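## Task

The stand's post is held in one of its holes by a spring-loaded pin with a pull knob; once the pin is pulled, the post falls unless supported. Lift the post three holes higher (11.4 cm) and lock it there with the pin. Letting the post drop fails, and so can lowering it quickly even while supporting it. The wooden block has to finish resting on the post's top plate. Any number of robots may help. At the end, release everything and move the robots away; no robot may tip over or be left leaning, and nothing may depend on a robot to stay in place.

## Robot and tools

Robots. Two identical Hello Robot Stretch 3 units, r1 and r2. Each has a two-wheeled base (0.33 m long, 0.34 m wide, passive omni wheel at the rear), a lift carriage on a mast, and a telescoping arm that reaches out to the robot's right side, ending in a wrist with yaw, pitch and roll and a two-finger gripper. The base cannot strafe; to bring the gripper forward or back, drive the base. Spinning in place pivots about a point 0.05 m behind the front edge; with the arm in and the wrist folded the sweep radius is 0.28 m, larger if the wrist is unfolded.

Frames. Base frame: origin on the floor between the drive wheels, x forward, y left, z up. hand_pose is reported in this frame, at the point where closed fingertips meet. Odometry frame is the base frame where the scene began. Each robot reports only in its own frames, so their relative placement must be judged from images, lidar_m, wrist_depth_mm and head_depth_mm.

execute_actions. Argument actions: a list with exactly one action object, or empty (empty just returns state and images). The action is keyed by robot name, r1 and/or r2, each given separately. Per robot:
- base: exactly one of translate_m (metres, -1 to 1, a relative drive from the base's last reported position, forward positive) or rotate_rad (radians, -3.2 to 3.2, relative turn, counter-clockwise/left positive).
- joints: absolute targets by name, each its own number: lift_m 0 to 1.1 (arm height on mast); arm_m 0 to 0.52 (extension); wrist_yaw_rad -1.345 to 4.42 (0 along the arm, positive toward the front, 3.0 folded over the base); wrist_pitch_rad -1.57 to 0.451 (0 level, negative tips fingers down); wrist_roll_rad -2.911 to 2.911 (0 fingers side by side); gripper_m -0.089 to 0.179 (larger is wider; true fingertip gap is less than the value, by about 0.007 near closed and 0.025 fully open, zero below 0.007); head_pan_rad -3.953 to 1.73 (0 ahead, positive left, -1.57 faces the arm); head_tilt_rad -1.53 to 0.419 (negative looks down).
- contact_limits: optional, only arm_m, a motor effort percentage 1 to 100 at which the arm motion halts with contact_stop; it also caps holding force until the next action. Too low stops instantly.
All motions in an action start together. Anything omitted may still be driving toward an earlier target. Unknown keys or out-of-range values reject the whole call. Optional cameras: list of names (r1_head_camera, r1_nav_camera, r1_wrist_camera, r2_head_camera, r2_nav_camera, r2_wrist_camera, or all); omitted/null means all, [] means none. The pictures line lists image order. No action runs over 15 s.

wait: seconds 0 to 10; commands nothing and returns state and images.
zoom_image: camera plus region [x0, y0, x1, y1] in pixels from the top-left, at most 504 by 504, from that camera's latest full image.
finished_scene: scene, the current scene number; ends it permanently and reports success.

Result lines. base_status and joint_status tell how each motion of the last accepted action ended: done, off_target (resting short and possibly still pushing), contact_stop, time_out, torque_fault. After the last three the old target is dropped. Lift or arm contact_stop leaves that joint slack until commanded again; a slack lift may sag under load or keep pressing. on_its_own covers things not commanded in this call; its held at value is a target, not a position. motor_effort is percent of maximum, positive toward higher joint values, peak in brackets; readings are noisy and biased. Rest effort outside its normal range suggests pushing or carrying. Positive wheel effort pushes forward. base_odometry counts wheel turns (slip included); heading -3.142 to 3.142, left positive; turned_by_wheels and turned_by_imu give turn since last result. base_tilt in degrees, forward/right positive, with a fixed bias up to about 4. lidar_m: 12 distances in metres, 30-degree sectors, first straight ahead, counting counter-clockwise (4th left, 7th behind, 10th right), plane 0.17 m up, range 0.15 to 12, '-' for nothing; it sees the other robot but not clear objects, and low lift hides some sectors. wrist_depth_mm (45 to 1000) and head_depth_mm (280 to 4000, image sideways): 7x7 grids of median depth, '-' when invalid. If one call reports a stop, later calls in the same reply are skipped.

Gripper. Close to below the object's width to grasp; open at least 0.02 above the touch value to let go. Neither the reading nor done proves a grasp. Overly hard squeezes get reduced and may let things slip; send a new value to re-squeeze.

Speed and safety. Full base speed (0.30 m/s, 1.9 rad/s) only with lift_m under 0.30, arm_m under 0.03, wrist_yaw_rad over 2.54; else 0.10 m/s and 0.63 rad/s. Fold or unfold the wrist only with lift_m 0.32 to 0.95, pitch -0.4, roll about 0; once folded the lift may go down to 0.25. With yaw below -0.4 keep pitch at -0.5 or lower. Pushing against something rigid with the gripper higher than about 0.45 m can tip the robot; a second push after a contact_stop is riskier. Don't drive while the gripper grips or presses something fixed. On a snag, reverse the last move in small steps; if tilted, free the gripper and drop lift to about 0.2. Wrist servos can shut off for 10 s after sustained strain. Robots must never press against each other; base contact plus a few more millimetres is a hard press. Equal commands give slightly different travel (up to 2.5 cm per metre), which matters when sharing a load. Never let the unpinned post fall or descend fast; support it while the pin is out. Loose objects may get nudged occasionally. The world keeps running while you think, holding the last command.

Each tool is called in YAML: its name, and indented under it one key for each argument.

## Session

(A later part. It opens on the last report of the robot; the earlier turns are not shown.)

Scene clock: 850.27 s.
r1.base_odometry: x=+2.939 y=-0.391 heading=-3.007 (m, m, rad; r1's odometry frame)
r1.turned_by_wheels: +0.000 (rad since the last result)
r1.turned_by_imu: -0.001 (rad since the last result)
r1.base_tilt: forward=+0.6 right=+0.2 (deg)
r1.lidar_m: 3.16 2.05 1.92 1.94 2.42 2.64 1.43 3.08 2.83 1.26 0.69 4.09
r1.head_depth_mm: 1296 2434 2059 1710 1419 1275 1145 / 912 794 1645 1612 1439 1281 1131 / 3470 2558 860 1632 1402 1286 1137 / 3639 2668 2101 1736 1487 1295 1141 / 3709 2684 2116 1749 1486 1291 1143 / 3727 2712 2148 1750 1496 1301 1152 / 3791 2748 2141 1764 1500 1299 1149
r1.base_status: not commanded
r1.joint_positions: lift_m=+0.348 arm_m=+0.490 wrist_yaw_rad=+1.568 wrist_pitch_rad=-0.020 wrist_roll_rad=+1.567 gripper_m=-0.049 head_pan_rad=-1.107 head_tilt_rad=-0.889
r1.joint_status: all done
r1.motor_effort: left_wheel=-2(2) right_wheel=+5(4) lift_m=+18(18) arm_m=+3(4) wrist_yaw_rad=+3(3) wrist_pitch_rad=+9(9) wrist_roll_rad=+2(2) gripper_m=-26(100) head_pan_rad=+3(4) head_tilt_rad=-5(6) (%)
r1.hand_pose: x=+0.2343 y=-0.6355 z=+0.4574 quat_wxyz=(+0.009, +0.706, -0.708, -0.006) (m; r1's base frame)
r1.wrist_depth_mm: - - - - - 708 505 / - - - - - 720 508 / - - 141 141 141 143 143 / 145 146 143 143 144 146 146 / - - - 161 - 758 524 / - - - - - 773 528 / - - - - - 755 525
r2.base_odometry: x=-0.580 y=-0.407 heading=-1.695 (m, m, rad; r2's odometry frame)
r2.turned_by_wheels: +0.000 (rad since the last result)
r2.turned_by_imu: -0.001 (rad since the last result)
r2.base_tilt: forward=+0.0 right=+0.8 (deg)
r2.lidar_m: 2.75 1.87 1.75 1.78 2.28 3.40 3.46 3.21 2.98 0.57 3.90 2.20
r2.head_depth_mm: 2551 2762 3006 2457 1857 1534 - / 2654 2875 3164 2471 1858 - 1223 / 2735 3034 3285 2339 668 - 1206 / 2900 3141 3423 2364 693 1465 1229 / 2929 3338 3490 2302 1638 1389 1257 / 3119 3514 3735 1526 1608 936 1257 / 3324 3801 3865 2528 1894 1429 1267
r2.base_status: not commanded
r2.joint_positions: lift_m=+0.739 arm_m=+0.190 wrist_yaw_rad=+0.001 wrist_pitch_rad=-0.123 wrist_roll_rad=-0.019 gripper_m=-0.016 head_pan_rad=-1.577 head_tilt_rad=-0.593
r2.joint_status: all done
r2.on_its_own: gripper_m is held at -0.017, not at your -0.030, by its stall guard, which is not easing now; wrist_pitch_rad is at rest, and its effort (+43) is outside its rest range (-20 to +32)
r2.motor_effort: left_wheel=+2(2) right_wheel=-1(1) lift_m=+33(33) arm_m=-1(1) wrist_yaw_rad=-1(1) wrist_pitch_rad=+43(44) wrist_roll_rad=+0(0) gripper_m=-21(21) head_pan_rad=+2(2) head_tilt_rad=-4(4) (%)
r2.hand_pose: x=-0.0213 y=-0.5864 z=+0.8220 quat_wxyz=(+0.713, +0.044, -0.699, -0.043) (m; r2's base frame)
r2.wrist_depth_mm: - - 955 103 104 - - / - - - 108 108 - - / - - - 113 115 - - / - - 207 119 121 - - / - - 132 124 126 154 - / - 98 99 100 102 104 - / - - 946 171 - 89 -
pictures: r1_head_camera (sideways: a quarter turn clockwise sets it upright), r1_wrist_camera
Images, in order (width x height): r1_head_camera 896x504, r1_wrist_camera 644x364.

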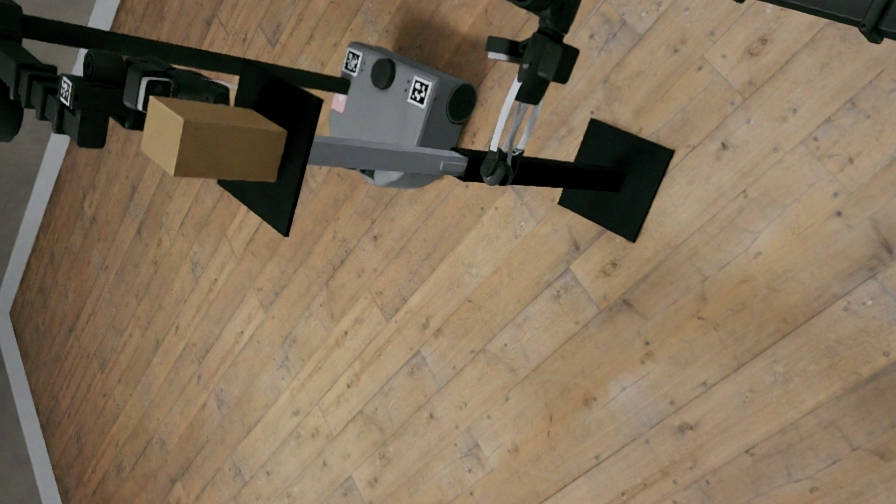

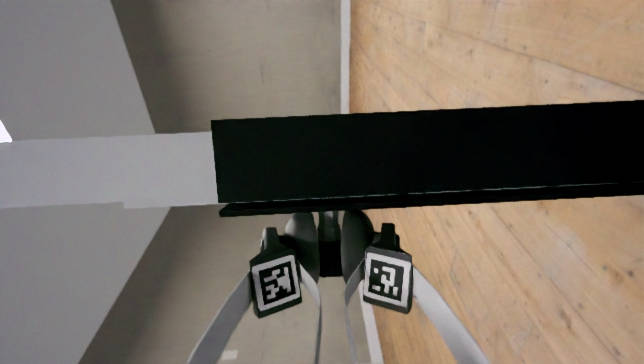

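Gripped. Now pull by retracting arm.

execute_actions:
  actions:
    - {"r1": {"joints": {"arm_m": 0.476}}}
  cameras: ["r1_wrist_camera", "r1_head_camera"]

Scene clock: 854.00 s.
r1.base_odometry: x=+2.939 y=-0.391 heading=-3.007 (m, m, rad; r1's odometry frame)
r1.turned_by_wheels: +0.000 (rad since the last result)
r1.turned_by_imu: +0.000 (rad since the last result)
r1.base_tilt: forward=+0.6 right=+0.3 (deg)
r1.lidar_m: 3.15 2.05 1.92 1.94 2.43 2.64 1.43 3.06 2.82 1.26 0.70 4.08
r1.head_depth_mm: 1289 2417 2066 1711 1432 1273 1152 / 912 794 1645 1619 1436 1280 1133 / 3460 2562 859 1637 1404 1283 1139 / 3663 2657 2088 1732 1487 1287 1142 / 3678 2699 2128 1752 1484 1296 1144 / 3721 2702 2137 1756 1495 1299 1152 / 3794 2731 2152 1763 1501 1310 1151
r1.base_status: not commanded
r1.joint_positions: lift_m=+0.348 arm_m=+0.477 wrist_yaw_rad=+1.525 wrist_pitch_rad=-0.020 wrist_roll_rad=+1.567 gripper_m=-0.034 head_pan_rad=-1.107 head_tilt_rad=-0.889
r1.joint_status: all done
r1.on_its_own: gripper_m is held at -0.035, not at your -0.050, by its stall guard, which is not easing now; wrist_yaw_rad is at rest, and its effort (+57) is outside its rest range (-12 to +12)
r1.motor_effort: left_wheel=-2(2) right_wheel=+5(4) lift_m=+18(18) arm_m=-8(8) wrist_yaw_rad=+57(57) wrist_pitch_rad=+8(9) wrist_roll_rad=+2(2) gripper_m=-19(21) head_pan_rad=+4(4) head_tilt_rad=-6(6) (%)
r1.hand_pose: x=+0.2341 y=-0.6332 z=+0.4574 quat_wxyz=(+0.009, +0.691, -0.723, -0.006) (m; r1's base frame)
r1.wrist_depth_mm: - - - - - 722 495 / - - - - - 739 501 / - - 144 143 144 146 146 / 147 149 146 145 147 148 155 / - - - 163 - 770 518 / - - - - - 774 520 / - - - - - 742 520
r2.base_odometry: x=-0.580 y=-0.407 heading=-1.695 (m, m, rad; r2's odometry frame)
r2.turned_by_wheels: +0.000 (rad since the last result)
r2.turned_by_imu: -0.001 (rad since the last result)
r2.base_tilt: forward=+0.0 right=+0.8 (deg)
r2.lidar_m: 2.74 1.86 1.75 1.77 2.28 3.41 3.47 3.22 2.98 0.57 3.91 2.19
r2.head_depth_mm: 2528 2746 3082 2458 1853 1540 - / 2615 2918 3112 2449 1864 - 1213 / 2743 3023 3304 2394 667 - 1203 / 2904 3251 3478 2407 696 1477 1229 / 2972 3366 3477 2292 1642 1384 1257 / 3064 3501 3701 1528 1604 949 1266 / 3374 3743 3876 2530 1895 1475 1264
r2.base_status: not commanded
r2.joint_positions: lift_m=+0.739 arm_m=+0.190 wrist_yaw_rad=+0.001 wrist_pitch_rad=-0.123 wrist_roll_rad=-0.019 gripper_m=-0.016 head_pan_rad=-1.577 head_tilt_rad=-0.593
r2.joint_status: not commanded
r2.on_its_own: gripper_m is held at -0.017, not at your -0.030, by its stall guard, which is not easing now; wrist_pitch_rad is at rest, and its effort (+43) is outside its rest range (-20 to +32)
r2.motor_effort: left_wheel=+2(2) right_wheel=-1(1) lift_m=+33(33) arm_m=+0(1) wrist_yaw_rad=-1(1) wrist_pitch_rad=+43(43) wrist_roll_rad=+0(0) gripper_m=-21(21) head_pan_rad=+2(2) head_tilt_rad=-5(5) (%)
r2.hand_pose: x=-0.0213 y=-0.5864 z=+0.8220 quat_wxyz=(+0.713, +0.044, -0.699, -0.043) (m; r2's base frame)
r2.wrist_depth_mm: - - 934 103 104 - - / - - - 108 109 - - / - - - 113 115 - - / - - 207 119 121 - - / - - 133 124 125 153 - / - 98 99 100 102 104 - / - - 931 171 - 89 -
pictures: r1_head_camera (sideways: a quarter turn clockwise sets it upright), r1_wrist_camera
Images, in order (width x height): r1_head_camera 896x504, r1_wrist_camera 644x364.

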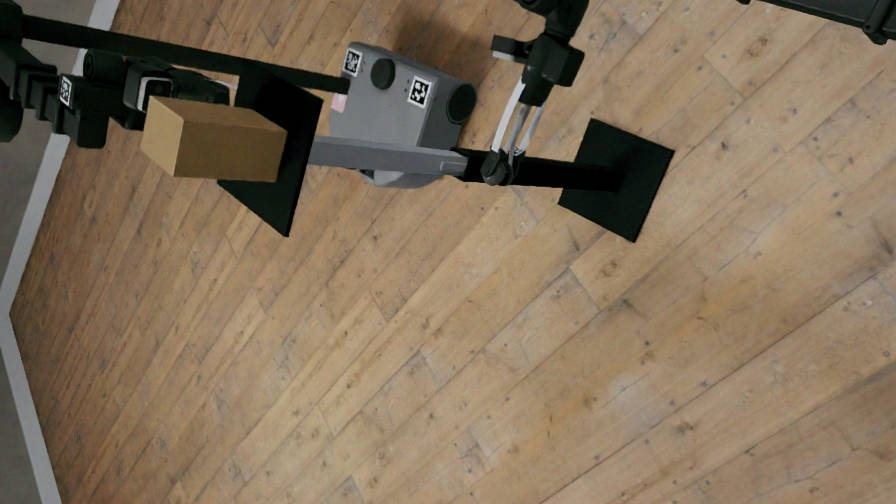

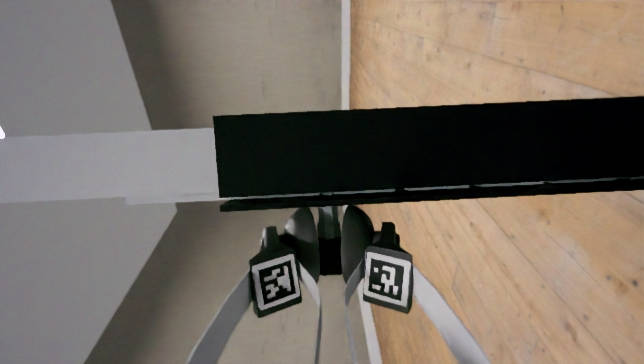

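execute_actions:
  actions:
    - {"r1": {"joints": {"arm_m": 0.462}}}
  cameras: ["r1_wrist_camera"]

Scene clock: 861.13 s.
r1.base_odometry: x=+2.939 y=-0.391 heading=-3.007 (m, m, rad; r1's odometry frame)
r1.turned_by_wheels: +0.000 (rad since the last result)
r1.turned_by_imu: +0.000 (rad since the last result)
r1.base_tilt: forward=+0.6 right=+0.3 (deg)
r1.lidar_m: 3.14 2.05 1.92 1.94 2.43 2.65 1.42 3.04 2.83 1.26 0.69 4.09
r1.head_depth_mm: 1288 2447 2059 1710 1423 1272 1145 / 912 793 1650 1609 1433 1279 1135 / 3485 2564 856 1634 1405 1285 1138 / 3655 2688 2108 1737 1487 1293 1143 / 3678 2672 2125 1753 1487 1294 1146 / 3715 2719 2133 1765 1496 1300 1148 / 3796 2723 2149 1766 1501 1305 1155
r1.base_status: not commanded
r1.joint_positions: lift_m=+0.348 arm_m=+0.463 wrist_yaw_rad=+1.469 wrist_pitch_rad=-0.020 wrist_roll_rad=+1.567 gripper_m=-0.034 head_pan_rad=-1.107 head_tilt_rad=-0.889
r1.joint_status: all done
r1.on_its_own: wrist_yaw_rad is held at +1.508, not at your +1.570, by its stall guard, which is still easing; gripper_m is held at -0.035, not at your -0.050, by its stall guard, which is not easing now
r1.motor_effort: left_wheel=-2(2) right_wheel=+3(3) lift_m=+19(18) arm_m=-7(6) wrist_yaw_rad=+50(51) wrist_pitch_rad=+8(8) wrist_roll_rad=+2(2) gripper_m=-20(20) head_pan_rad=+4(3) head_tilt_rad=-5(6) (%)
r1.hand_pose: x=+0.2330 y=-0.6336 z=+0.4574 quat_wxyz=(+0.009, +0.670, -0.742, -0.006) (m; r1's base frame)
r1.wrist_depth_mm: - - - - - 733 492 / - - - - - 734 490 / - - 151 148 148 150 150 / 150 151 148 148 150 151 164 / - - - 165 - 769 508 / - - - - - 804 529 / - - - - - 769 530
r2.base_odometry: x=-0.580 y=-0.407 heading=-1.695 (m, m, rad; r2's odometry frame)
r2.turned_by_wheels: +0.000 (rad since the last result)
r2.turned_by_imu: -0.001 (rad since the last result)
r2.base_tilt: forward=+0.0 right=+0.8 (deg)
r2.lidar_m: 2.75 1.87 1.75 1.78 2.28 3.40 3.46 3.19 2.97 0.57 3.90 2.20
r2.head_depth_mm: 2535 2785 3025 2452 1857 1533 - / 2602 2896 3096 2476 1862 - 1224 / 2775 2993 3242 2372 667 - 1207 / 2852 3159 3458 2378 693 1419 1221 / 2930 3311 3531 2324 1653 1385 1255 / 3094 3521 3741 1526 1597 952 1262 / 3366 3802 3813 2528 1923 1480 1260
r2.base_status: not commanded
r2.joint_positions: lift_m=+0.739 arm_m=+0.190 wrist_yaw_rad=+0.001 wrist_pitch_rad=-0.123 wrist_roll_rad=-0.019 gripper_m=-0.016 head_pan_rad=-1.577 head_tilt_rad=-0.593
r2.joint_status: not commanded
r2.on_its_own: gripper_m is held at -0.017, not at your -0.030, by its stall guard, which is not easing now; wrist_pitch_rad is at rest, and its effort (+43) is outside its rest range (-20 to +32)
r2.motor_effort: left_wheel=+1(2) right_wheel=-1(1) lift_m=+33(33) arm_m=-1(0) wrist_yaw_rad=-1(1) wrist_pitch_rad=+43(42) wrist_roll_rad=+0(0) gripper_m=-21(21) head_pan_rad=+2(2) head_tilt_rad=-5(5) (%)
r2.hand_pose: x=-0.0213 y=-0.5864 z=+0.8220 quat_wxyz=(+0.713, +0.044, -0.699, -0.043) (m; r2's base frame)
r2.wrist_depth_mm: - - 928 103 104 - - / - - - 108 108 - - / - - - 113 115 - - / - - 207 119 120 - - / - - 132 124 126 154 - / - 98 99 100 102 104 - / - - 974 170 - 89 -
pictures: r1_wrist_camera
Images, in order (width x height): r1_wrist_camera 644x364.

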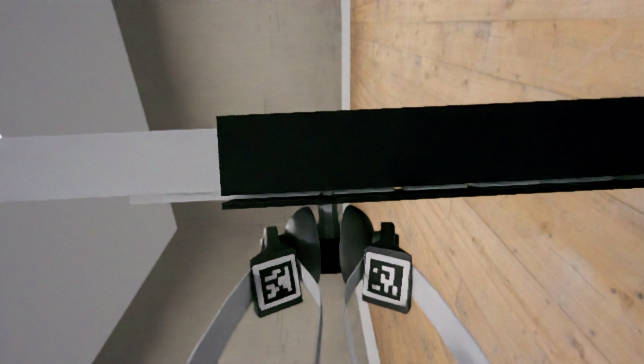

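execute_actions:
  actions:
    - {"r1": {"joints": {"wrist_yaw_rad": 1.62, "gripper_m": -0.06}}}
  cameras: ["r1_wrist_camera"]

Scene clock: 983.17 s.
r1.base_odometry: x=+2.939 y=-0.391 heading=-3.008 (m, m, rad; r1's odometry frame)
r1.turned_by_wheels: -0.001 (rad since the last result)
r1.turned_by_imu: -0.002 (rad since the last result)
r1.base_tilt: forward=+0.6 right=+0.2 (deg)
r1.lidar_m: 3.16 2.05 1.91 1.94 2.43 2.64 1.42 3.07 2.83 1.26 0.69 4.10
r1.head_depth_mm: 1297 2401 2069 1707 1408 1270 1149 / 913 794 1640 1610 1433 1277 1135 / 3465 2473 858 1644 1400 1286 1139 / 3638 2667 2096 1744 1491 1291 1141 / 3698 2709 2110 1740 1492 1296 1145 / 3744 2691 2132 1753 1495 1294 1152 / 3749 2752 2143 1771 1501 1305 1153
r1.base_status: not commanded
r1.joint_positions: lift_m=+0.348 arm_m=+0.462 wrist_yaw_rad=+1.566 wrist_pitch_rad=-0.022 wrist_roll_rad=+1.567 gripper_m=-0.052 head_pan_rad=-1.107 head_tilt_rad=-0.889
r1.joint_status: wrist_yaw_rad off_target (ended at +1.566, target +1.620); gripper_m off_target (ended at -0.052, target -0.060)
r1.on_its_own: wrist_yaw_rad is held at +1.557, not at your +1.620, by its stall guard, which is not easing now; gripper_m is held at -0.054, not at your -0.060, by its stall guard, which is still easing; right_wheel is at rest, and its effort (+23) is outside its rest range (-18 to +18)
r1.motor_effort: left_wheel=-14(21) right_wheel=+23(28) lift_m=+19(19) arm_m=-2(5) wrist_yaw_rad=-11(100) wrist_pitch_rad=+9(10) wrist_roll_rad=+2(2) gripper_m=-25(100) head_pan_rad=+4(3) head_tilt_rad=-6(6) (%)
r1.hand_pose: x=+0.2343 y=-0.6084 z=+0.4568 quat_wxyz=(+0.010, +0.705, -0.709, -0.006) (m; r1's base frame)
r1.wrist_depth_mm: - - - - - 691 476 / - 142 138 138 139 140 142 / 143 143 141 141 142 144 158 / - - - - - 744 512 / - - - - - 733 509 / - - - - - 776 526 / - - - - - 769 518
r2.base_odometry: x=-0.580 y=-0.407 heading=-1.695 (m, m, rad; r2's odometry frame)
r2.turned_by_wheels: +0.000 (rad since the last result)
r2.turned_by_imu: -0.001 (rad since the last result)
r2.base_tilt: forward=+0.1 right=+0.8 (deg)
r2.lidar_m: 2.75 1.87 1.75 1.78 2.28 3.40 3.46 3.20 2.98 0.57 3.89 2.19
r2.head_depth_mm: 2555 2730 3049 2462 1854 1533 - / 2657 2900 3145 2482 1862 - 1221 / 2748 3034 3243 2345 667 - 1205 / 2883 3193 3483 2378 694 1466 1225 / 2969 3328 3465 2305 1648 1391 1262 / 3103 3509 3767 1516 1593 950 1261 / 3373 3779 3818 2541 1914 1468 1263
r2.base_status: not commanded
r2.joint_positions: lift_m=+0.739 arm_m=+0.190 wrist_yaw_rad=+0.001 wrist_pitch_rad=-0.123 wrist_roll_rad=-0.019 gripper_m=-0.016 head_pan_rad=-1.577 head_tilt_rad=-0.593
r2.joint_status: not commanded
r2.on_its_own: gripper_m is held at -0.017, not at your -0.030, by its stall guard, which is not easing now; wrist_pitch_rad is at rest, and its effort (+42) is outside its rest range (-20 to +32)
r2.motor_effort: left_wheel=+2(2) right_wheel=-1(1) lift_m=+33(33) arm_m=+0(0) wrist_yaw_rad=-1(2) wrist_pitch_rad=+42(42) wrist_roll_rad=+0(0) gripper_m=-22(21) head_pan_rad=+2(2) head_tilt_rad=-5(5) (%)
r2.hand_pose: x=-0.0213 y=-0.5864 z=+0.8220 quat_wxyz=(+0.713, +0.044, -0.699, -0.043) (m; r2's base frame)
r2.wrist_depth_mm: - - 947 104 104 - - / - - - 108 109 - - / - - - 113 115 - - / - - 206 119 121 - - / - - 133 124 126 154 - / - 97 98 100 102 104 - / - - 950 170 - 89 -
pictures: r1_wrist_camera
Images, in order (width x height): r1_wrist_camera 644x364.

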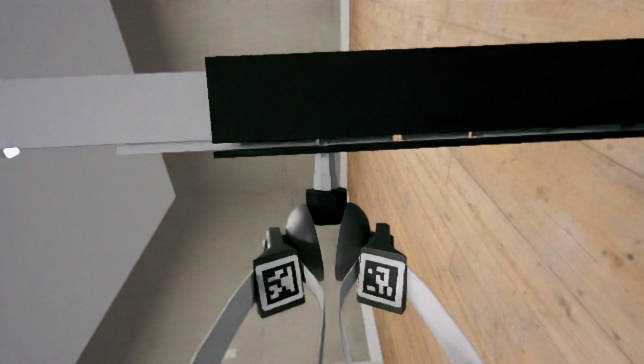

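zoom_image:
  camera: "r1_wrist_camera"
  region: [220, 110, 440, 290]

Region (220, 110, 440, 290) of r1_wrist_camera's 644x364 image, scaled by 2.291; it fills the top 412 rows of this view, and the rest is white.

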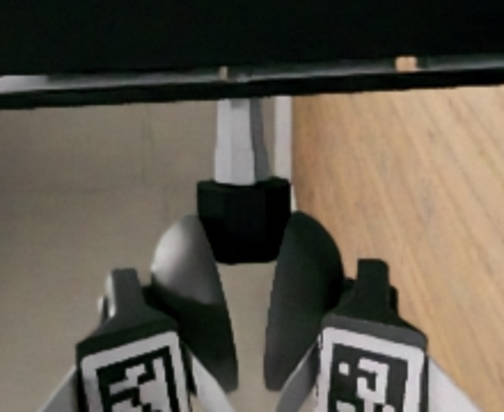

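execute_actions:
  actions:
    - {"r1": {"joints": {"gripper_m": 0.06, "arm_m": 0.42, "wrist_yaw_rad": 1.57}}}
  cameras: []

execute_actions:
  actions:
    - {"r1": {"base": {"translate_m": 0.259}, "joints": {"gripper_m": 0.042, "arm_m": 0.30, "lift_m": 0.60, "wrist_pitch_rad": -1.0, "head_pan_rad": -1.57, "head_tilt_rad": -0.75}}}
  cameras: []

execute_actions:
  actions:
    - {"r1": {"joints": {"wrist_yaw_rad": 0.0, "arm_m": 0.345, "lift_m": 0.585}}}
  cameras: ["r1_wrist_camera", "r1_head_camera"]

Scene clock: 1104.63 s.
r1.base_odometry: x=+2.939 y=-0.391 heading=-3.007 (m, m, rad; r1's odometry frame)
r1.turned_by_wheels: +0.001 (rad since the last result)
r1.turned_by_imu: +0.002 (rad since the last result)
r1.base_tilt: forward=+0.6 right=+0.2 (deg)
r1.lidar_m: 3.14 2.04 1.92 1.94 2.42 2.64 1.42 3.06 2.83 1.26 0.69 4.09
r1.head_depth_mm: 1242 2426 2056 1705 1487 1277 1146 / 908 793 1646 1601 1441 1282 1133 / 3471 2536 870 1607 1405 1284 1141 / 3687 2680 2092 1740 1480 1287 1142 / 3693 2707 2103 1748 1495 1295 1145 / 3711 2716 2130 1760 1495 1303 1145 / 3754 2728 2159 1768 1506 1305 1154
r1.base_status: not commanded
r1.joint_positions: lift_m=+0.348 arm_m=+0.420 wrist_yaw_rad=+1.568 wrist_pitch_rad=-0.020 wrist_roll_rad=+1.567 gripper_m=+0.060 head_pan_rad=-1.107 head_tilt_rad=-0.889
r1.joint_status: all done
r1.motor_effort: left_wheel=+1(13) right_wheel=-2(20) lift_m=+18(19) arm_m=-3(5) wrist_yaw_rad=+3(41) wrist_pitch_rad=+8(10) wrist_roll_rad=+2(2) gripper_m=+1(80) head_pan_rad=+4(4) head_tilt_rad=-6(6) (%)
r1.hand_pose: x=+0.2343 y=-0.5660 z=+0.4575 quat_wxyz=(+0.009, +0.706, -0.708, -0.006) (m; r1's base frame)
r1.wrist_depth_mm: 133 134 130 131 133 133 135 / - - - 168 - 686 482 / - - - - - 743 503 / - - - - - 748 516 / - - - - - 763 520 / - - - - - 736 517 / - - - - - 738 533
r2.base_odometry: x=-0.580 y=-0.407 heading=-1.695 (m, m, rad; r2's odometry frame)
r2.turned_by_wheels: +0.000 (rad since the last result)
r2.turned_by_imu: -0.002 (rad since the last result)
r2.base_tilt: forward=+0.0 right=+0.8 (deg)
r2.lidar_m: 2.74 1.86 1.75 1.78 2.28 3.40 3.45 3.21 2.97 0.57 3.89 2.19
r2.head_depth_mm: 2543 2740 3030 2456 1862 1544 - / 2641 2906 3144 2505 1868 - 1220 / 2759 3042 3266 2344 668 - 1198 / 2885 3183 3439 2380 695 1444 1223 / 2897 3286 3474 2285 1647 1400 1263 / 3078 3520 3771 1530 1556 1392 1258 / 3358 3785 3880 2535 1889 1517 1265
r2.base_status: not commanded
r2.joint_positions: lift_m=+0.739 arm_m=+0.190 wrist_yaw_rad=+0.001 wrist_pitch_rad=-0.123 wrist_roll_rad=-0.019 gripper_m=-0.016 head_pan_rad=-1.577 head_tilt_rad=-0.593
r2.joint_status: not commanded
r2.on_its_own: gripper_m is held at -0.017, not at your -0.030, by its stall guard, which is not easing now; wrist_pitch_rad is at rest, and its effort (+43) is outside its rest range (-20 to +32)
r2.motor_effort: left_wheel=+2(2) right_wheel=-1(1) lift_m=+33(32) arm_m=-1(1) wrist_yaw_rad=-1(1) wrist_pitch_rad=+43(43) wrist_roll_rad=+0(0) gripper_m=-21(21) head_pan_rad=+2(2) head_tilt_rad=-4(5) (%)
r2.hand_pose: x=-0.0213 y=-0.5864 z=+0.8220 quat_wxyz=(+0.713, +0.044, -0.699, -0.043) (m; r2's base frame)
r2.wrist_depth_mm: - - 930 104 104 - - / - - - 108 108 - - / - - - 113 115 - - / - - 209 119 121 - - / - - 133 123 126 154 - / - 98 99 100 102 104 - / - - 944 171 - 89 -
pictures: none
No camera images: the call's "cameras" was empty. Leave "cameras" out to get every camera's image.

Scene clock: 1108.37 s.
r1.base_odometry: x=+2.682 y=-0.426 heading=-3.007 (m, m, rad; r1's odometry frame)
r1.turned_by_wheels: +0.000 (rad since the last result)
r1.turned_by_imu: +0.001 (rad since the last result)
r1.base_tilt: forward=+0.6 right=+0.2 (deg)
r1.lidar_m: 2.98 1.95 1.81 1.84 2.30 4.82 1.68 3.16 2.92 0.66 3.70 3.86
r1.head_depth_mm: 2541 2847 2548 1985 1613 1390 1201 / 2664 2950 2564 1925 1658 1368 1183 / 2755 3053 724 865 - 1332 1191 / 1217 980 1543 1654 1591 1332 1189 / 2921 3303 2640 2028 1643 1389 1192 / 3168 3523 2647 2038 1658 1388 1199 / 3321 3605 2654 2033 1658 1396 1203
r1.base_status: done
r1.joint_positions: lift_m=+0.600 arm_m=+0.300 wrist_yaw_rad=+1.568 wrist_pitch_rad=-1.004 wrist_roll_rad=+1.567 gripper_m=+0.042 head_pan_rad=-1.563 head_tilt_rad=-0.754
r1.joint_status: all done
r1.motor_effort: left_wheel=+1(5) right_wheel=-1(3) lift_m=+25(22) arm_m=-3(3) wrist_yaw_rad=+3(3) wrist_pitch_rad=+1(9) wrist_roll_rad=+2(2) gripper_m=+0(66) head_pan_rad=-4(31) head_tilt_rad=+2(15) (%)
r1.hand_pose: x=+0.0957 y=-0.4457 z=+0.5093 quat_wxyz=(+0.341, +0.619, -0.620, -0.340) (m; r1's base frame)
r1.wrist_depth_mm: - - 816 683 585 502 458 / - - 839 693 601 517 468 / - - 892 748 619 545 478 / - - 901 775 637 561 487 / - - - 787 640 564 508 / - - - 805 - 586 514 / - - - 858 719 - -
r2.base_odometry: x=-0.580 y=-0.407 heading=-1.695 (m, m, rad; r2's odometry frame)
r2.turned_by_wheels: +0.000 (rad since the last result)
r2.turned_by_imu: -0.001 (rad since the last result)
r2.base_tilt: forward=+0.0 right=+0.8 (deg)
r2.lidar_m: 2.75 1.87 1.75 1.78 2.28 3.39 3.47 3.21 2.97 0.57 3.88 2.19
r2.head_depth_mm: 2518 2758 3015 2465 1859 1534 - / 2623 2855 3103 2488 1871 - 1224 / 2643 3043 3206 2374 669 - 1204 / 2869 3177 1379 924 696 1483 1226 / 2995 3328 3509 2507 1831 1502 1260 / 3207 3554 3821 2503 1904 1520 1264 / 3334 3805 3837 2512 1900 1518 1268
r2.base_status: not commanded
r2.joint_positions: lift_m=+0.739 arm_m=+0.190 wrist_yaw_rad=+0.001 wrist_pitch_rad=-0.123 wrist_roll_rad=-0.019 gripper_m=-0.016 head_pan_rad=-1.577 head_tilt_rad=-0.593
r2.joint_status: not commanded
r2.on_its_own: gripper_m is held at -0.017, not at your -0.030, by its stall guard, which is not easing now; wrist_pitch_rad is at rest, and its effort (+43) is outside its rest range (-20 to +32)
r2.motor_effort: left_wheel=+1(2) right_wheel=-1(1) lift_m=+33(33) arm_m=-1(1) wrist_yaw_rad=-2(1) wrist_pitch_rad=+43(43) wrist_roll_rad=+0(0) gripper_m=-21(22) head_pan_rad=+2(2) head_tilt_rad=-5(5) (%)
r2.hand_pose: x=-0.0213 y=-0.5864 z=+0.8220 quat_wxyz=(+0.713, +0.044, -0.699, -0.043) (m; r2's base frame)
r2.wrist_depth_mm: - - - 103 104 - - / - - - 108 109 - - / - - - 113 115 - - / - - 206 119 121 - - / - - 132 124 126 154 - / - 98 99 100 102 104 - / - - - 171 468 89 -
pictures: none
No camera images: the call's "cameras" was empty. Leave "cameras" out to get every camera's image.

Scene clock: 1110.17 s.
r1.base_odometry: x=+2.682 y=-0.426 heading=-3.007 (m, m, rad; r1's odometry frame)
r1.turned_by_wheels: +0.000 (rad since the last result)
r1.turned_by_imu: +0.000 (rad since the last result)
r1.base_tilt: forward=+0.6 right=+0.3 (deg)
r1.lidar_m: 2.97 1.95 1.82 1.84 2.30 4.82 1.68 3.17 2.93 0.66 3.70 3.86
r1.head_depth_mm: 2530 2831 2547 1980 1620 1376 1204 / 2648 2922 2567 1919 - 1370 1184 / 2775 3052 724 866 - 1313 1186 / 1215 981 1540 1656 1596 1371 1191 / 2945 3347 2619 2016 1646 1389 1193 / 3151 3512 2671 2030 1660 1387 1200 / 3306 3662 2664 2048 1658 1395 1202
r1.base_status: not commanded
r1.joint_positions: lift_m=+0.585 arm_m=+0.345 wrist_yaw_rad=+0.003 wrist_pitch_rad=-1.004 wrist_roll_rad=+1.567 gripper_m=+0.042 head_pan_rad=-1.563 head_tilt_rad=-0.754
r1.joint_status: all done
r1.motor_effort: left_wheel=+1(2) right_wheel=-1(1) lift_m=+18(22) arm_m=+4(4) wrist_yaw_rad=-5(5) wrist_pitch_rad=+1(1) wrist_roll_rad=+2(2) gripper_m=+0(1) head_pan_rad=-3(3) head_tilt_rad=+1(1) (%)
r1.hand_pose: x=-0.0212 y=-0.6067 z=+0.4946 quat_wxyz=(+0.003, +0.002, -0.876, -0.481) (m; r1's base frame)
r1.wrist_depth_mm: - - 795 660 568 502 442 / - - 845 715 590 513 459 / - - 806 722 587 529 466 / - 825 727 292 578 543 471 / - 162 184 706 636 552 487 / 126 146 - 787 - 573 508 / - - - 829 696 568 514
r2.base_odometry: x=-0.580 y=-0.407 heading=-1.695 (m, m, rad; r2's odometry frame)
r2.turned_by_wheels: +0.000 (rad since the last result)
r2.turned_by_imu: +0.000 (rad since the last result)
r2.base_tilt: forward=+0.0 right=+0.8 (deg)
r2.lidar_m: 2.74 1.87 1.75 1.78 2.27 3.39 3.48 3.20 2.98 0.57 3.89 2.19
r2.head_depth_mm: 2545 2717 3024 2468 1851 1528 - / 2621 2851 3140 2469 1864 - 1220 / 2635 3001 3296 2393 668 - 1200 / 2833 3115 1393 891 696 1484 1218 / 2973 3349 3307 2482 1825 1512 1261 / 3207 3556 3788 2502 1885 1510 1260 / 3331 3754 3782 2557 1894 1525 1270
r2.base_status: not commanded
r2.joint_positions: lift_m=+0.739 arm_m=+0.190 wrist_yaw_rad=+0.001 wrist_pitch_rad=-0.123 wrist_roll_rad=-0.019 gripper_m=-0.016 head_pan_rad=-1.577 head_tilt_rad=-0.593
r2.joint_status: not commanded
r2.on_its_own: gripper_m is held at -0.017, not at your -0.030, by its stall guard, which is not easing now; wrist_pitch_rad is at rest, and its effort (+42) is outside its rest range (-20 to +32)
r2.motor_effort: left_wheel=+2(2) right_wheel=-1(1) lift_m=+33(33) arm_m=+0(0) wrist_yaw_rad=-2(1) wrist_pitch_rad=+42(43) wrist_roll_rad=+0(0) gripper_m=-21(21) head_pan_rad=+2(2) head_tilt_rad=-5(4) (%)
r2.hand_pose: x=-0.0213 y=-0.5864 z=+0.8220 quat_wxyz=(+0.713, +0.044, -0.699, -0.043) (m; r2's base frame)
r2.wrist_depth_mm: - - - 103 104 - - / - - - 108 108 - - / - - - 113 115 - - / - - 208 119 121 - - / - - 133 124 125 154 - / - 98 99 100 102 104 - / - - 986 171 - 89 -
pictures: r1_head_camera (sideways: a quarter turn clockwise sets it upright), r1_wrist_camera
Images, in order (width x height): r1_head_camera 896x504, r1_wrist_camera 644x364.

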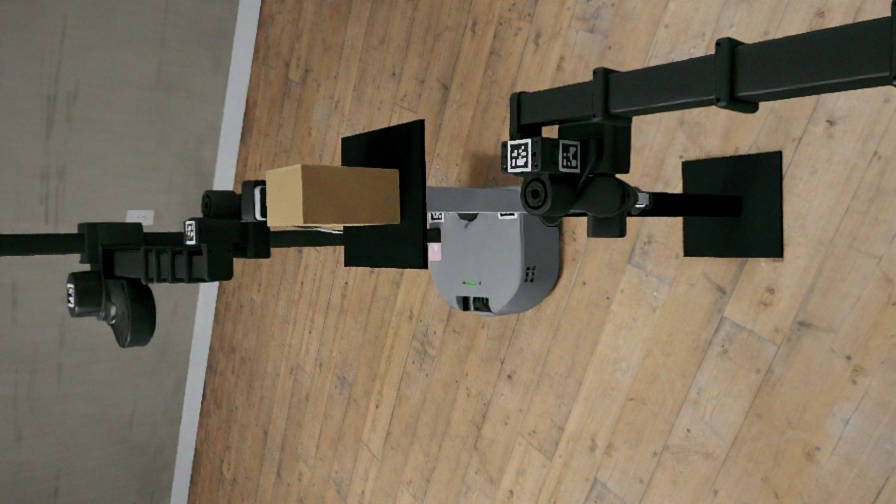

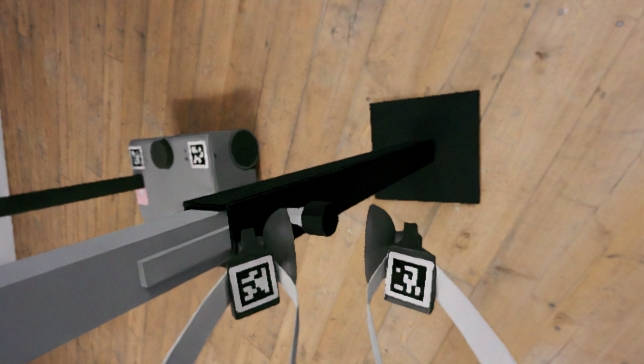

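execute_actions:
  actions:
    - {"r1": {"joints": {"arm_m": 0.357}}}
  cameras: ["r1_wrist_camera"]

Scene clock: 1121.70 s.
r1.base_odometry: x=+2.682 y=-0.426 heading=-3.007 (m, m, rad; r1's odometry frame)
r1.turned_by_wheels: +0.000 (rad since the last result)
r1.turned_by_imu: +0.000 (rad since the last result)
r1.base_tilt: forward=+0.6 right=+0.3 (deg)
r1.lidar_m: 2.98 1.94 1.82 1.84 2.31 4.82 1.68 3.16 2.93 0.66 3.70 3.86
r1.head_depth_mm: 2531 2835 2537 1977 1611 1376 1203 / 2648 2981 2569 1985 - 1369 1179 / 2756 3017 725 868 - 1306 1188 / 1216 979 1542 1659 1598 1368 1189 / 2941 3325 2624 2030 1638 1387 1197 / 3144 3482 2627 2031 1646 1392 1200 / 3327 3582 2673 2047 1648 1393 1197
r1.base_status: not commanded
r1.joint_positions: lift_m=+0.585 arm_m=+0.357 wrist_yaw_rad=+0.003 wrist_pitch_rad=-1.004 wrist_roll_rad=+1.567 gripper_m=+0.042 head_pan_rad=-1.563 head_tilt_rad=-0.754
r1.joint_status: all done
r1.motor_effort: left_wheel=+1(1) right_wheel=-1(1) lift_m=+18(18) arm_m=+4(5) wrist_yaw_rad=-4(3) wrist_pitch_rad=+2(1) wrist_roll_rad=+2(2) gripper_m=+0(0) head_pan_rad=-3(3) head_tilt_rad=+1(2) (%)
r1.hand_pose: x=-0.0212 y=-0.6187 z=+0.4946 quat_wxyz=(+0.003, +0.002, -0.876, -0.482) (m; r1's base frame)
r1.wrist_depth_mm: - - 787 673 574 501 447 / - - 805 686 587 512 462 / - - 818 708 584 520 471 / - 817 712 278 590 541 478 / - 160 172 215 620 553 504 / 119 135 167 776 - 569 493 / 116 - - 808 665 568 517
r2.base_odometry: x=-0.580 y=-0.407 heading=-1.695 (m, m, rad; r2's odometry frame)
r2.turned_by_wheels: +0.000 (rad since the last result)
r2.turned_by_imu: -0.001 (rad since the last result)
r2.base_tilt: forward=+0.0 right=+0.8 (deg)
r2.lidar_m: 2.74 1.87 1.75 1.77 2.28 3.40 3.48 3.21 2.98 0.57 3.90 2.19
r2.head_depth_mm: 2522 2767 3019 2446 1857 1543 - / 2626 2842 3152 2505 1871 - 1227 / 2647 3040 3268 2377 668 - 1201 / 2833 3156 1386 897 697 1487 1219 / 2992 3365 3231 2515 1829 1503 1267 / 3189 3548 3773 2516 1888 1514 1259 / 3374 3764 3742 2531 1900 1527 1263
r2.base_status: not commanded
r2.joint_positions: lift_m=+0.739 arm_m=+0.190 wrist_yaw_rad=+0.001 wrist_pitch_rad=-0.123 wrist_roll_rad=-0.019 gripper_m=-0.016 head_pan_rad=-1.577 head_tilt_rad=-0.593
r2.joint_status: not commanded
r2.on_its_own: gripper_m is held at -0.017, not at your -0.030, by its stall guard, which is not easing now; wrist_pitch_rad is at rest, and its effort (+43) is outside its rest range (-20 to +32)
r2.motor_effort: left_wheel=+1(2) right_wheel=-1(1) lift_m=+33(34) arm_m=-1(1) wrist_yaw_rad=-1(1) wrist_pitch_rad=+43(43) wrist_roll_rad=+0(0) gripper_m=-21(21) head_pan_rad=+3(2) head_tilt_rad=-4(5) (%)
r2.hand_pose: x=-0.0213 y=-0.5864 z=+0.8220 quat_wxyz=(+0.713, +0.044, -0.699, -0.043) (m; r2's base frame)
r2.wrist_depth_mm: - - - 104 104 - - / - - - 108 109 - - / - - - 113 115 - - / - - 206 119 121 - - / - - 133 124 126 153 - / - 98 99 101 102 104 - / - - 994 171 - 89 -
pictures: r1_wrist_camera
Images, in order (width x height): r1_wrist_camera 644x364.

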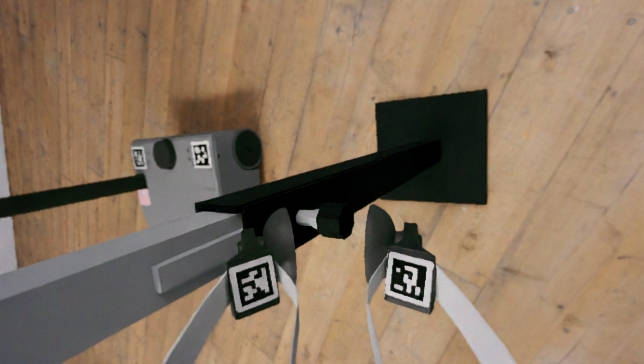

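execute_actions:
  actions:
    - {"r1": {"joints": {"arm_m": 0.3645, "lift_m": 0.566, "gripper_m": 0.035}}}
  cameras: ["r1_wrist_camera"]

Scene clock: 1143.10 s.
r1.base_odometry: x=+2.682 y=-0.426 heading=-3.007 (m, m, rad; r1's odometry frame)
r1.turned_by_wheels: +0.000 (rad since the last result)
r1.turned_by_imu: +0.000 (rad since the last result)
r1.base_tilt: forward=+0.7 right=+0.3 (deg)
r1.lidar_m: 2.99 1.95 1.81 1.84 2.31 4.80 1.68 3.19 2.92 0.66 3.70 3.85
r1.head_depth_mm: 2549 2829 2557 1981 1616 1394 1199 / 2612 2970 2562 1929 - 1368 1183 / 2771 3048 723 866 - 1309 1187 / 1213 977 1536 1656 1593 1374 1191 / 2952 3344 2656 2016 1643 1384 1193 / 3158 3493 2640 2041 1658 1391 1201 / 3319 3595 2662 2037 1656 1398 1200
r1.base_status: not commanded
r1.joint_positions: lift_m=+0.566 arm_m=+0.364 wrist_yaw_rad=+0.003 wrist_pitch_rad=-1.006 wrist_roll_rad=+1.567 gripper_m=+0.035 head_pan_rad=-1.563 head_tilt_rad=-0.754
r1.joint_status: all done
r1.motor_effort: left_wheel=+1(2) right_wheel=-1(1) lift_m=+18(17) arm_m=+4(4) wrist_yaw_rad=-3(4) wrist_pitch_rad=+2(2) wrist_roll_rad=+2(2) gripper_m=+0(38) head_pan_rad=-3(3) head_tilt_rad=+2(1) (%)
r1.hand_pose: x=-0.0212 y=-0.6257 z=+0.4754 quat_wxyz=(+0.003, +0.002, -0.876, -0.482) (m; r1's base frame)
r1.wrist_depth_mm: - 973 775 638 565 501 433 / - - 797 650 566 499 450 / - - 786 697 570 510 465 / - 798 699 263 550 527 466 / - 175 164 187 595 541 476 / 114 123 155 773 612 551 485 / 110 - - 797 673 556 499
r2.base_odometry: x=-0.580 y=-0.407 heading=-1.695 (m, m, rad; r2's odometry frame)
r2.turned_by_wheels: +0.000 (rad since the last result)
r2.turned_by_imu: -0.001 (rad since the last result)
r2.base_tilt: forward=+0.0 right=+0.8 (deg)
r2.lidar_m: 2.74 1.87 1.75 1.78 2.28 3.40 3.47 3.21 2.98 0.57 3.90 2.19
r2.head_depth_mm: 2533 2718 3011 2471 1859 1541 - / 2644 2876 3163 2448 1885 - 1218 / 2653 3051 3212 2362 667 - 1200 / 2826 3125 1401 930 696 1496 1219 / 3013 3303 3505 2529 1817 1520 1261 / 3199 3558 3819 2541 1902 1518 1255 / 3331 3729 3844 2540 1894 1512 1267
r2.base_status: not commanded
r2.joint_positions: lift_m=+0.739 arm_m=+0.190 wrist_yaw_rad=+0.001 wrist_pitch_rad=-0.123 wrist_roll_rad=-0.019 gripper_m=-0.016 head_pan_rad=-1.577 head_tilt_rad=-0.593
r2.joint_status: not commanded
r2.on_its_own: gripper_m is held at -0.017, not at your -0.030, by its stall guard, which is not easing now; wrist_pitch_rad is at rest, and its effort (+43) is outside its rest range (-20 to +32)
r2.motor_effort: left_wheel=+2(1) right_wheel=-1(1) lift_m=+33(33) arm_m=-1(0) wrist_yaw_rad=-1(1) wrist_pitch_rad=+43(42) wrist_roll_rad=+0(0) gripper_m=-21(21) head_pan_rad=+2(2) head_tilt_rad=-5(5) (%)
r2.hand_pose: x=-0.0213 y=-0.5864 z=+0.8220 quat_wxyz=(+0.713, +0.044, -0.699, -0.043) (m; r2's base frame)
r2.wrist_depth_mm: - - - 104 104 - - / - - - 108 108 - - / - - - 113 115 - - / - - 207 119 121 - - / - - 133 124 126 154 - / - 97 99 100 102 104 - / - - 917 172 - 89 -
pictures: r1_wrist_camera
Images, in order (width x height): r1_wrist_camera 644x364.

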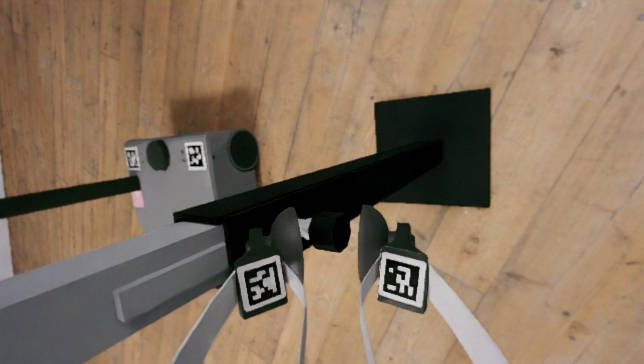

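execute_actions:
  actions:
    - {"r1": {"joints": {"arm_m": 0.369, "lift_m": 0.559}}}
  cameras: ["r1_wrist_camera"]

Scene clock: 1152.00 s.
r1.base_odometry: x=+2.682 y=-0.426 heading=-3.007 (m, m, rad; r1's odometry frame)
r1.turned_by_wheels: +0.000 (rad since the last result)
r1.turned_by_imu: +0.000 (rad since the last result)
r1.base_tilt: forward=+0.6 right=+0.2 (deg)
r1.lidar_m: 2.98 1.95 1.82 1.84 2.31 4.81 1.68 3.16 2.93 0.66 3.71 3.87
r1.head_depth_mm: 2530 2809 2564 1974 1610 1378 1190 / 2651 2949 2566 1930 1658 1373 1187 / 2748 3059 724 866 - 1309 1190 / 1216 982 1539 1652 1599 1369 1193 / 2925 3316 2620 2021 1641 1381 1193 / 3165 3438 2631 2034 1642 1388 1201 / 3310 3618 2641 2052 1656 1396 1203
r1.base_status: not commanded
r1.joint_positions: lift_m=+0.559 arm_m=+0.369 wrist_yaw_rad=+0.003 wrist_pitch_rad=-1.018 wrist_roll_rad=+1.567 gripper_m=+0.035 head_pan_rad=-1.563 head_tilt_rad=-0.754
r1.joint_status: all done
r1.motor_effort: left_wheel=+1(1) right_wheel=-1(1) lift_m=+17(17) arm_m=+5(5) wrist_yaw_rad=-4(4) wrist_pitch_rad=+8(8) wrist_roll_rad=+2(2) gripper_m=+2(1) head_pan_rad=-3(3) head_tilt_rad=+2(2) (%)
r1.hand_pose: x=-0.0212 y=-0.6274 z=+0.4671 quat_wxyz=(+0.003, +0.002, -0.873, -0.488) (m; r1's base frame)
r1.wrist_depth_mm: - 909 755 627 535 486 431 / - 980 798 660 554 488 441 / - 939 781 669 557 508 452 / - 772 690 261 557 506 456 / - 175 154 172 590 535 469 / 115 122 153 757 608 553 484 / 107 - 954 796 658 550 493
r2.base_odometry: x=-0.580 y=-0.407 heading=-1.695 (m, m, rad; r2's odometry frame)
r2.turned_by_wheels: +0.000 (rad since the last result)
r2.turned_by_imu: -0.001 (rad since the last result)
r2.base_tilt: forward=+0.0 right=+0.8 (deg)
r2.lidar_m: 2.75 1.87 1.75 1.77 2.28 3.41 3.46 3.21 2.98 0.57 3.90 2.18
r2.head_depth_mm: 2505 2781 3003 2459 1857 1539 - / 2663 2865 3182 2489 1865 - 1220 / 2670 3044 3274 2351 667 - 1206 / 2865 3122 1406 945 695 1474 1222 / 3036 3351 3523 2509 1820 1497 1261 / 3179 3538 3801 2496 1894 1516 1264 / 3340 3795 3863 2532 1917 1521 1261
r2.base_status: not commanded
r2.joint_positions: lift_m=+0.739 arm_m=+0.190 wrist_yaw_rad=+0.001 wrist_pitch_rad=-0.123 wrist_roll_rad=-0.019 gripper_m=-0.016 head_pan_rad=-1.577 head_tilt_rad=-0.593
r2.joint_status: not commanded
r2.on_its_own: gripper_m is held at -0.017, not at your -0.030, by its stall guard, which is not easing now; wrist_pitch_rad is at rest, and its effort (+43) is outside its rest range (-20 to +32)
r2.motor_effort: left_wheel=+2(1) right_wheel=-1(1) lift_m=+33(33) arm_m=-1(1) wrist_yaw_rad=-1(1) wrist_pitch_rad=+43(43) wrist_roll_rad=+0(0) gripper_m=-21(21) head_pan_rad=+2(2) head_tilt_rad=-5(5) (%)
r2.hand_pose: x=-0.0213 y=-0.5864 z=+0.8220 quat_wxyz=(+0.713, +0.044, -0.699, -0.043) (m; r2's base frame)
r2.wrist_depth_mm: - - - 104 104 - - / - - - 108 108 - - / - - - 114 115 - - / - - 207 119 121 - - / - - 133 123 125 153 - / - 98 99 100 102 104 - / - - 907 170 - 89 -
pictures: r1_wrist_camera
Images, in order (width x height): r1_wrist_camera 644x364.

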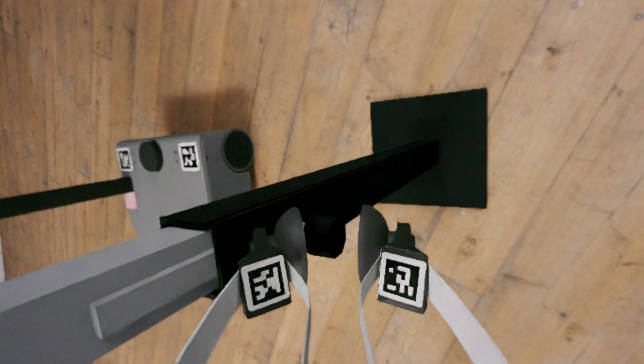

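execute_actions:
  actions:
    - {"r1": {"joints": {"gripper_m": -0.035}}}
  cameras: ["r1_wrist_camera"]

execute_actions:
  actions:
    - {"r1": {"joints": {"arm_m": 0.345}}}
  cameras: ["r1_wrist_camera"]

Scene clock: 1159.63 s.
r1.base_odometry: x=+2.682 y=-0.426 heading=-3.007 (m, m, rad; r1's odometry frame)
r1.turned_by_wheels: +0.000 (rad since the last result)
r1.turned_by_imu: +0.000 (rad since the last result)
r1.base_tilt: forward=+0.6 right=+0.2 (deg)
r1.lidar_m: 2.98 1.94 1.82 1.84 2.30 4.82 1.68 3.16 2.93 0.66 3.69 3.86
r1.head_depth_mm: 2529 2824 2556 1986 1618 1376 1190 / 2660 2972 2571 1930 - 1369 1183 / 2751 3032 727 866 - 1317 1188 / 1218 979 1531 1658 1597 1372 1191 / 2946 3332 2624 2020 1646 1387 1193 / 3162 3445 2647 2047 1649 1390 1204 / 3298 3625 2669 2044 1653 1402 1202
r1.base_status: not commanded
r1.joint_positions: lift_m=+0.559 arm_m=+0.369 wrist_yaw_rad=+0.001 wrist_pitch_rad=-1.008 wrist_roll_rad=+1.567 gripper_m=-0.034 head_pan_rad=-1.563 head_tilt_rad=-0.754
r1.joint_status: all done
r1.motor_effort: left_wheel=+1(1) right_wheel=+0(1) lift_m=+16(17) arm_m=+4(5) wrist_yaw_rad=-1(4) wrist_pitch_rad=+3(7) wrist_roll_rad=+2(2) gripper_m=-17(92) head_pan_rad=-4(3) head_tilt_rad=+2(2) (%)
r1.hand_pose: x=-0.0214 y=-0.6298 z=+0.4683 quat_wxyz=(+0.002, +0.001, -0.875, -0.483) (m; r1's base frame)
r1.wrist_depth_mm: - 941 765 648 552 482 427 / - - 788 664 558 495 442 / - - 774 701 564 513 449 / - 800 709 274 529 508 468 / - 794 159 - 611 543 469 / 115 123 152 758 619 560 494 / 106 134 971 780 684 566 495
r2.base_odometry: x=-0.580 y=-0.407 heading=-1.695 (m, m, rad; r2's odometry frame)
r2.turned_by_wheels: +0.000 (rad since the last result)
r2.turned_by_imu: -0.001 (rad since the last result)
r2.base_tilt: forward=+0.0 right=+0.8 (deg)
r2.lidar_m: 2.74 1.87 1.74 1.78 2.27 3.38 3.46 3.20 2.97 0.57 3.87 2.19
r2.head_depth_mm: 2496 2724 3025 2469 1860 1525 - / 2634 2870 3094 2484 1859 - 1218 / 2637 3085 3248 2381 666 - 1201 / 2873 3155 1396 945 697 1489 1224 / 3046 3371 3550 2506 1811 1502 1263 / 3192 3562 3797 2492 1888 1515 1260 / 3388 3749 3819 2559 1896 1513 1261
r2.base_status: not commanded
r2.joint_positions: lift_m=+0.739 arm_m=+0.190 wrist_yaw_rad=+0.001 wrist_pitch_rad=-0.123 wrist_roll_rad=-0.019 gripper_m=-0.016 head_pan_rad=-1.577 head_tilt_rad=-0.593
r2.joint_status: not commanded
r2.on_its_own: gripper_m is held at -0.017, not at your -0.030, by its stall guard, which is not easing now; wrist_pitch_rad is at rest, and its effort (+42) is outside its rest range (-20 to +32)
r2.motor_effort: left_wheel=+2(2) right_wheel=-1(1) lift_m=+33(33) arm_m=-1(1) wrist_yaw_rad=-1(1) wrist_pitch_rad=+42(43) wrist_roll_rad=+0(0) gripper_m=-21(21) head_pan_rad=+2(2) head_tilt_rad=-5(5) (%)
r2.hand_pose: x=-0.0213 y=-0.5864 z=+0.8220 quat_wxyz=(+0.713, +0.044, -0.699, -0.043) (m; r2's base frame)
r2.wrist_depth_mm: - - - 104 104 - - / - - - 108 109 - - / - - - 113 115 - - / - - 207 119 121 - - / - - 132 123 126 154 - / - 98 99 100 102 104 - / - - 889 171 - 89 -
pictures: r1_wrist_camera
Images, in order (width x height): r1_wrist_camera 644x364.

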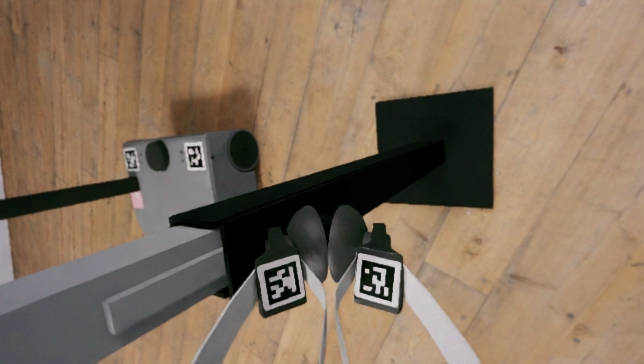

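Scene clock: 1161.03 s.
r1.base_odometry: x=+2.682 y=-0.426 heading=-3.007 (m, m, rad; r1's odometry frame)
r1.turned_by_wheels: +0.000 (rad since the last result)
r1.turned_by_imu: +0.000 (rad since the last result)
r1.base_tilt: forward=+0.6 right=+0.3 (deg)
r1.lidar_m: 2.98 1.94 1.82 1.84 2.31 4.81 1.68 3.17 2.93 0.66 3.70 3.86
r1.head_depth_mm: 2539 2857 2546 1977 1626 1388 1190 / 2638 2951 2581 1919 1705 1367 1186 / 2745 3059 723 867 - 1310 1189 / 1215 977 1535 1659 1596 1372 1193 / 2941 3324 2613 2030 1652 1384 1192 / 3152 3487 2651 2024 1654 1380 1197 / 3331 3613 2671 2048 1651 1398 1199
r1.base_status: not commanded
r1.joint_positions: lift_m=+0.559 arm_m=+0.345 wrist_yaw_rad=+0.001 wrist_pitch_rad=-0.956 wrist_roll_rad=+1.567 gripper_m=-0.034 head_pan_rad=-1.563 head_tilt_rad=-0.754
r1.joint_status: all done
r1.motor_effort: left_wheel=+1(2) right_wheel=+0(1) lift_m=+18(18) arm_m=-3(6) wrist_yaw_rad=-1(2) wrist_pitch_rad=-20(21) wrist_roll_rad=+2(2) gripper_m=-17(18) head_pan_rad=-4(3) head_tilt_rad=+1(1) (%)
r1.hand_pose: x=-0.0214 y=-0.6181 z=+0.4745 quat_wxyz=(+0.002, +0.001, -0.888, -0.460) (m; r1's base frame)
r1.wrist_depth_mm: - - 821 662 561 484 433 / - - 838 683 575 502 438 / - - 786 721 577 502 445 / - 854 711 267 492 528 469 / - 160 171 - 637 533 478 / 123 134 179 - 632 542 478 / 119 - - 817 698 566 496
r2.base_odometry: x=-0.580 y=-0.407 heading=-1.695 (m, m, rad; r2's odometry frame)
r2.turned_by_wheels: +0.000 (rad since the last result)
r2.turned_by_imu: +0.000 (rad since the last result)
r2.base_tilt: forward=+0.0 right=+0.8 (deg)
r2.lidar_m: 2.75 1.87 1.75 1.77 2.27 3.40 3.45 3.19 2.97 0.57 3.91 2.19
r2.head_depth_mm: 2516 2735 3026 2452 1860 1537 - / 2629 2888 3169 2479 1868 - 1224 / 2668 3015 3201 2378 666 - 1202 / 2871 3139 1404 942 694 1482 1224 / 2997 3365 3489 2527 1821 1498 1265 / 3193 3519 3779 2539 1890 1523 1260 / 3386 3813 3804 2520 1891 1522 1274
r2.base_status: not commanded
r2.joint_positions: lift_m=+0.739 arm_m=+0.190 wrist_yaw_rad=+0.001 wrist_pitch_rad=-0.123 wrist_roll_rad=-0.019 gripper_m=-0.016 head_pan_rad=-1.577 head_tilt_rad=-0.593
r2.joint_status: not commanded
r2.on_its_own: gripper_m is held at -0.017, not at your -0.030, by its stall guard, which is not easing now; wrist_pitch_rad is at rest, and its effort (+42) is outside its rest range (-20 to +32)
r2.motor_effort: left_wheel=+2(2) right_wheel=-1(1) lift_m=+33(33) arm_m=+0(1) wrist_yaw_rad=-2(1) wrist_pitch_rad=+42(43) wrist_roll_rad=+0(0) gripper_m=-21(21) head_pan_rad=+3(2) head_tilt_rad=-5(5) (%)
r2.hand_pose: x=-0.0213 y=-0.5864 z=+0.8220 quat_wxyz=(+0.713, +0.044, -0.699, -0.043) (m; r2's base frame)
r2.wrist_depth_mm: - - - 103 104 - - / - - - 108 108 - - / - - - 113 115 - - / - - 208 119 120 - - / - - 132 124 126 154 - / - 98 99 101 102 103 - / - - 973 170 - 89 -
pictures: r1_wrist_camera
Images, in order (width x height): r1_wrist_camera 644x364.

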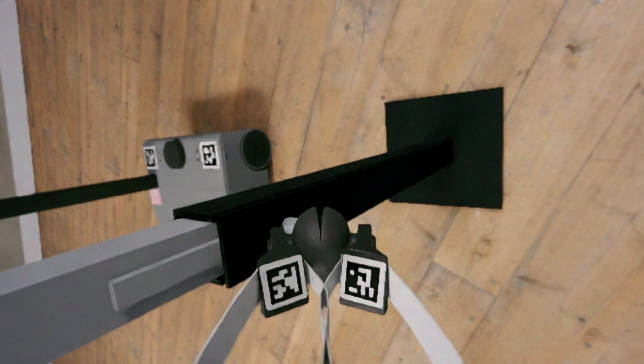

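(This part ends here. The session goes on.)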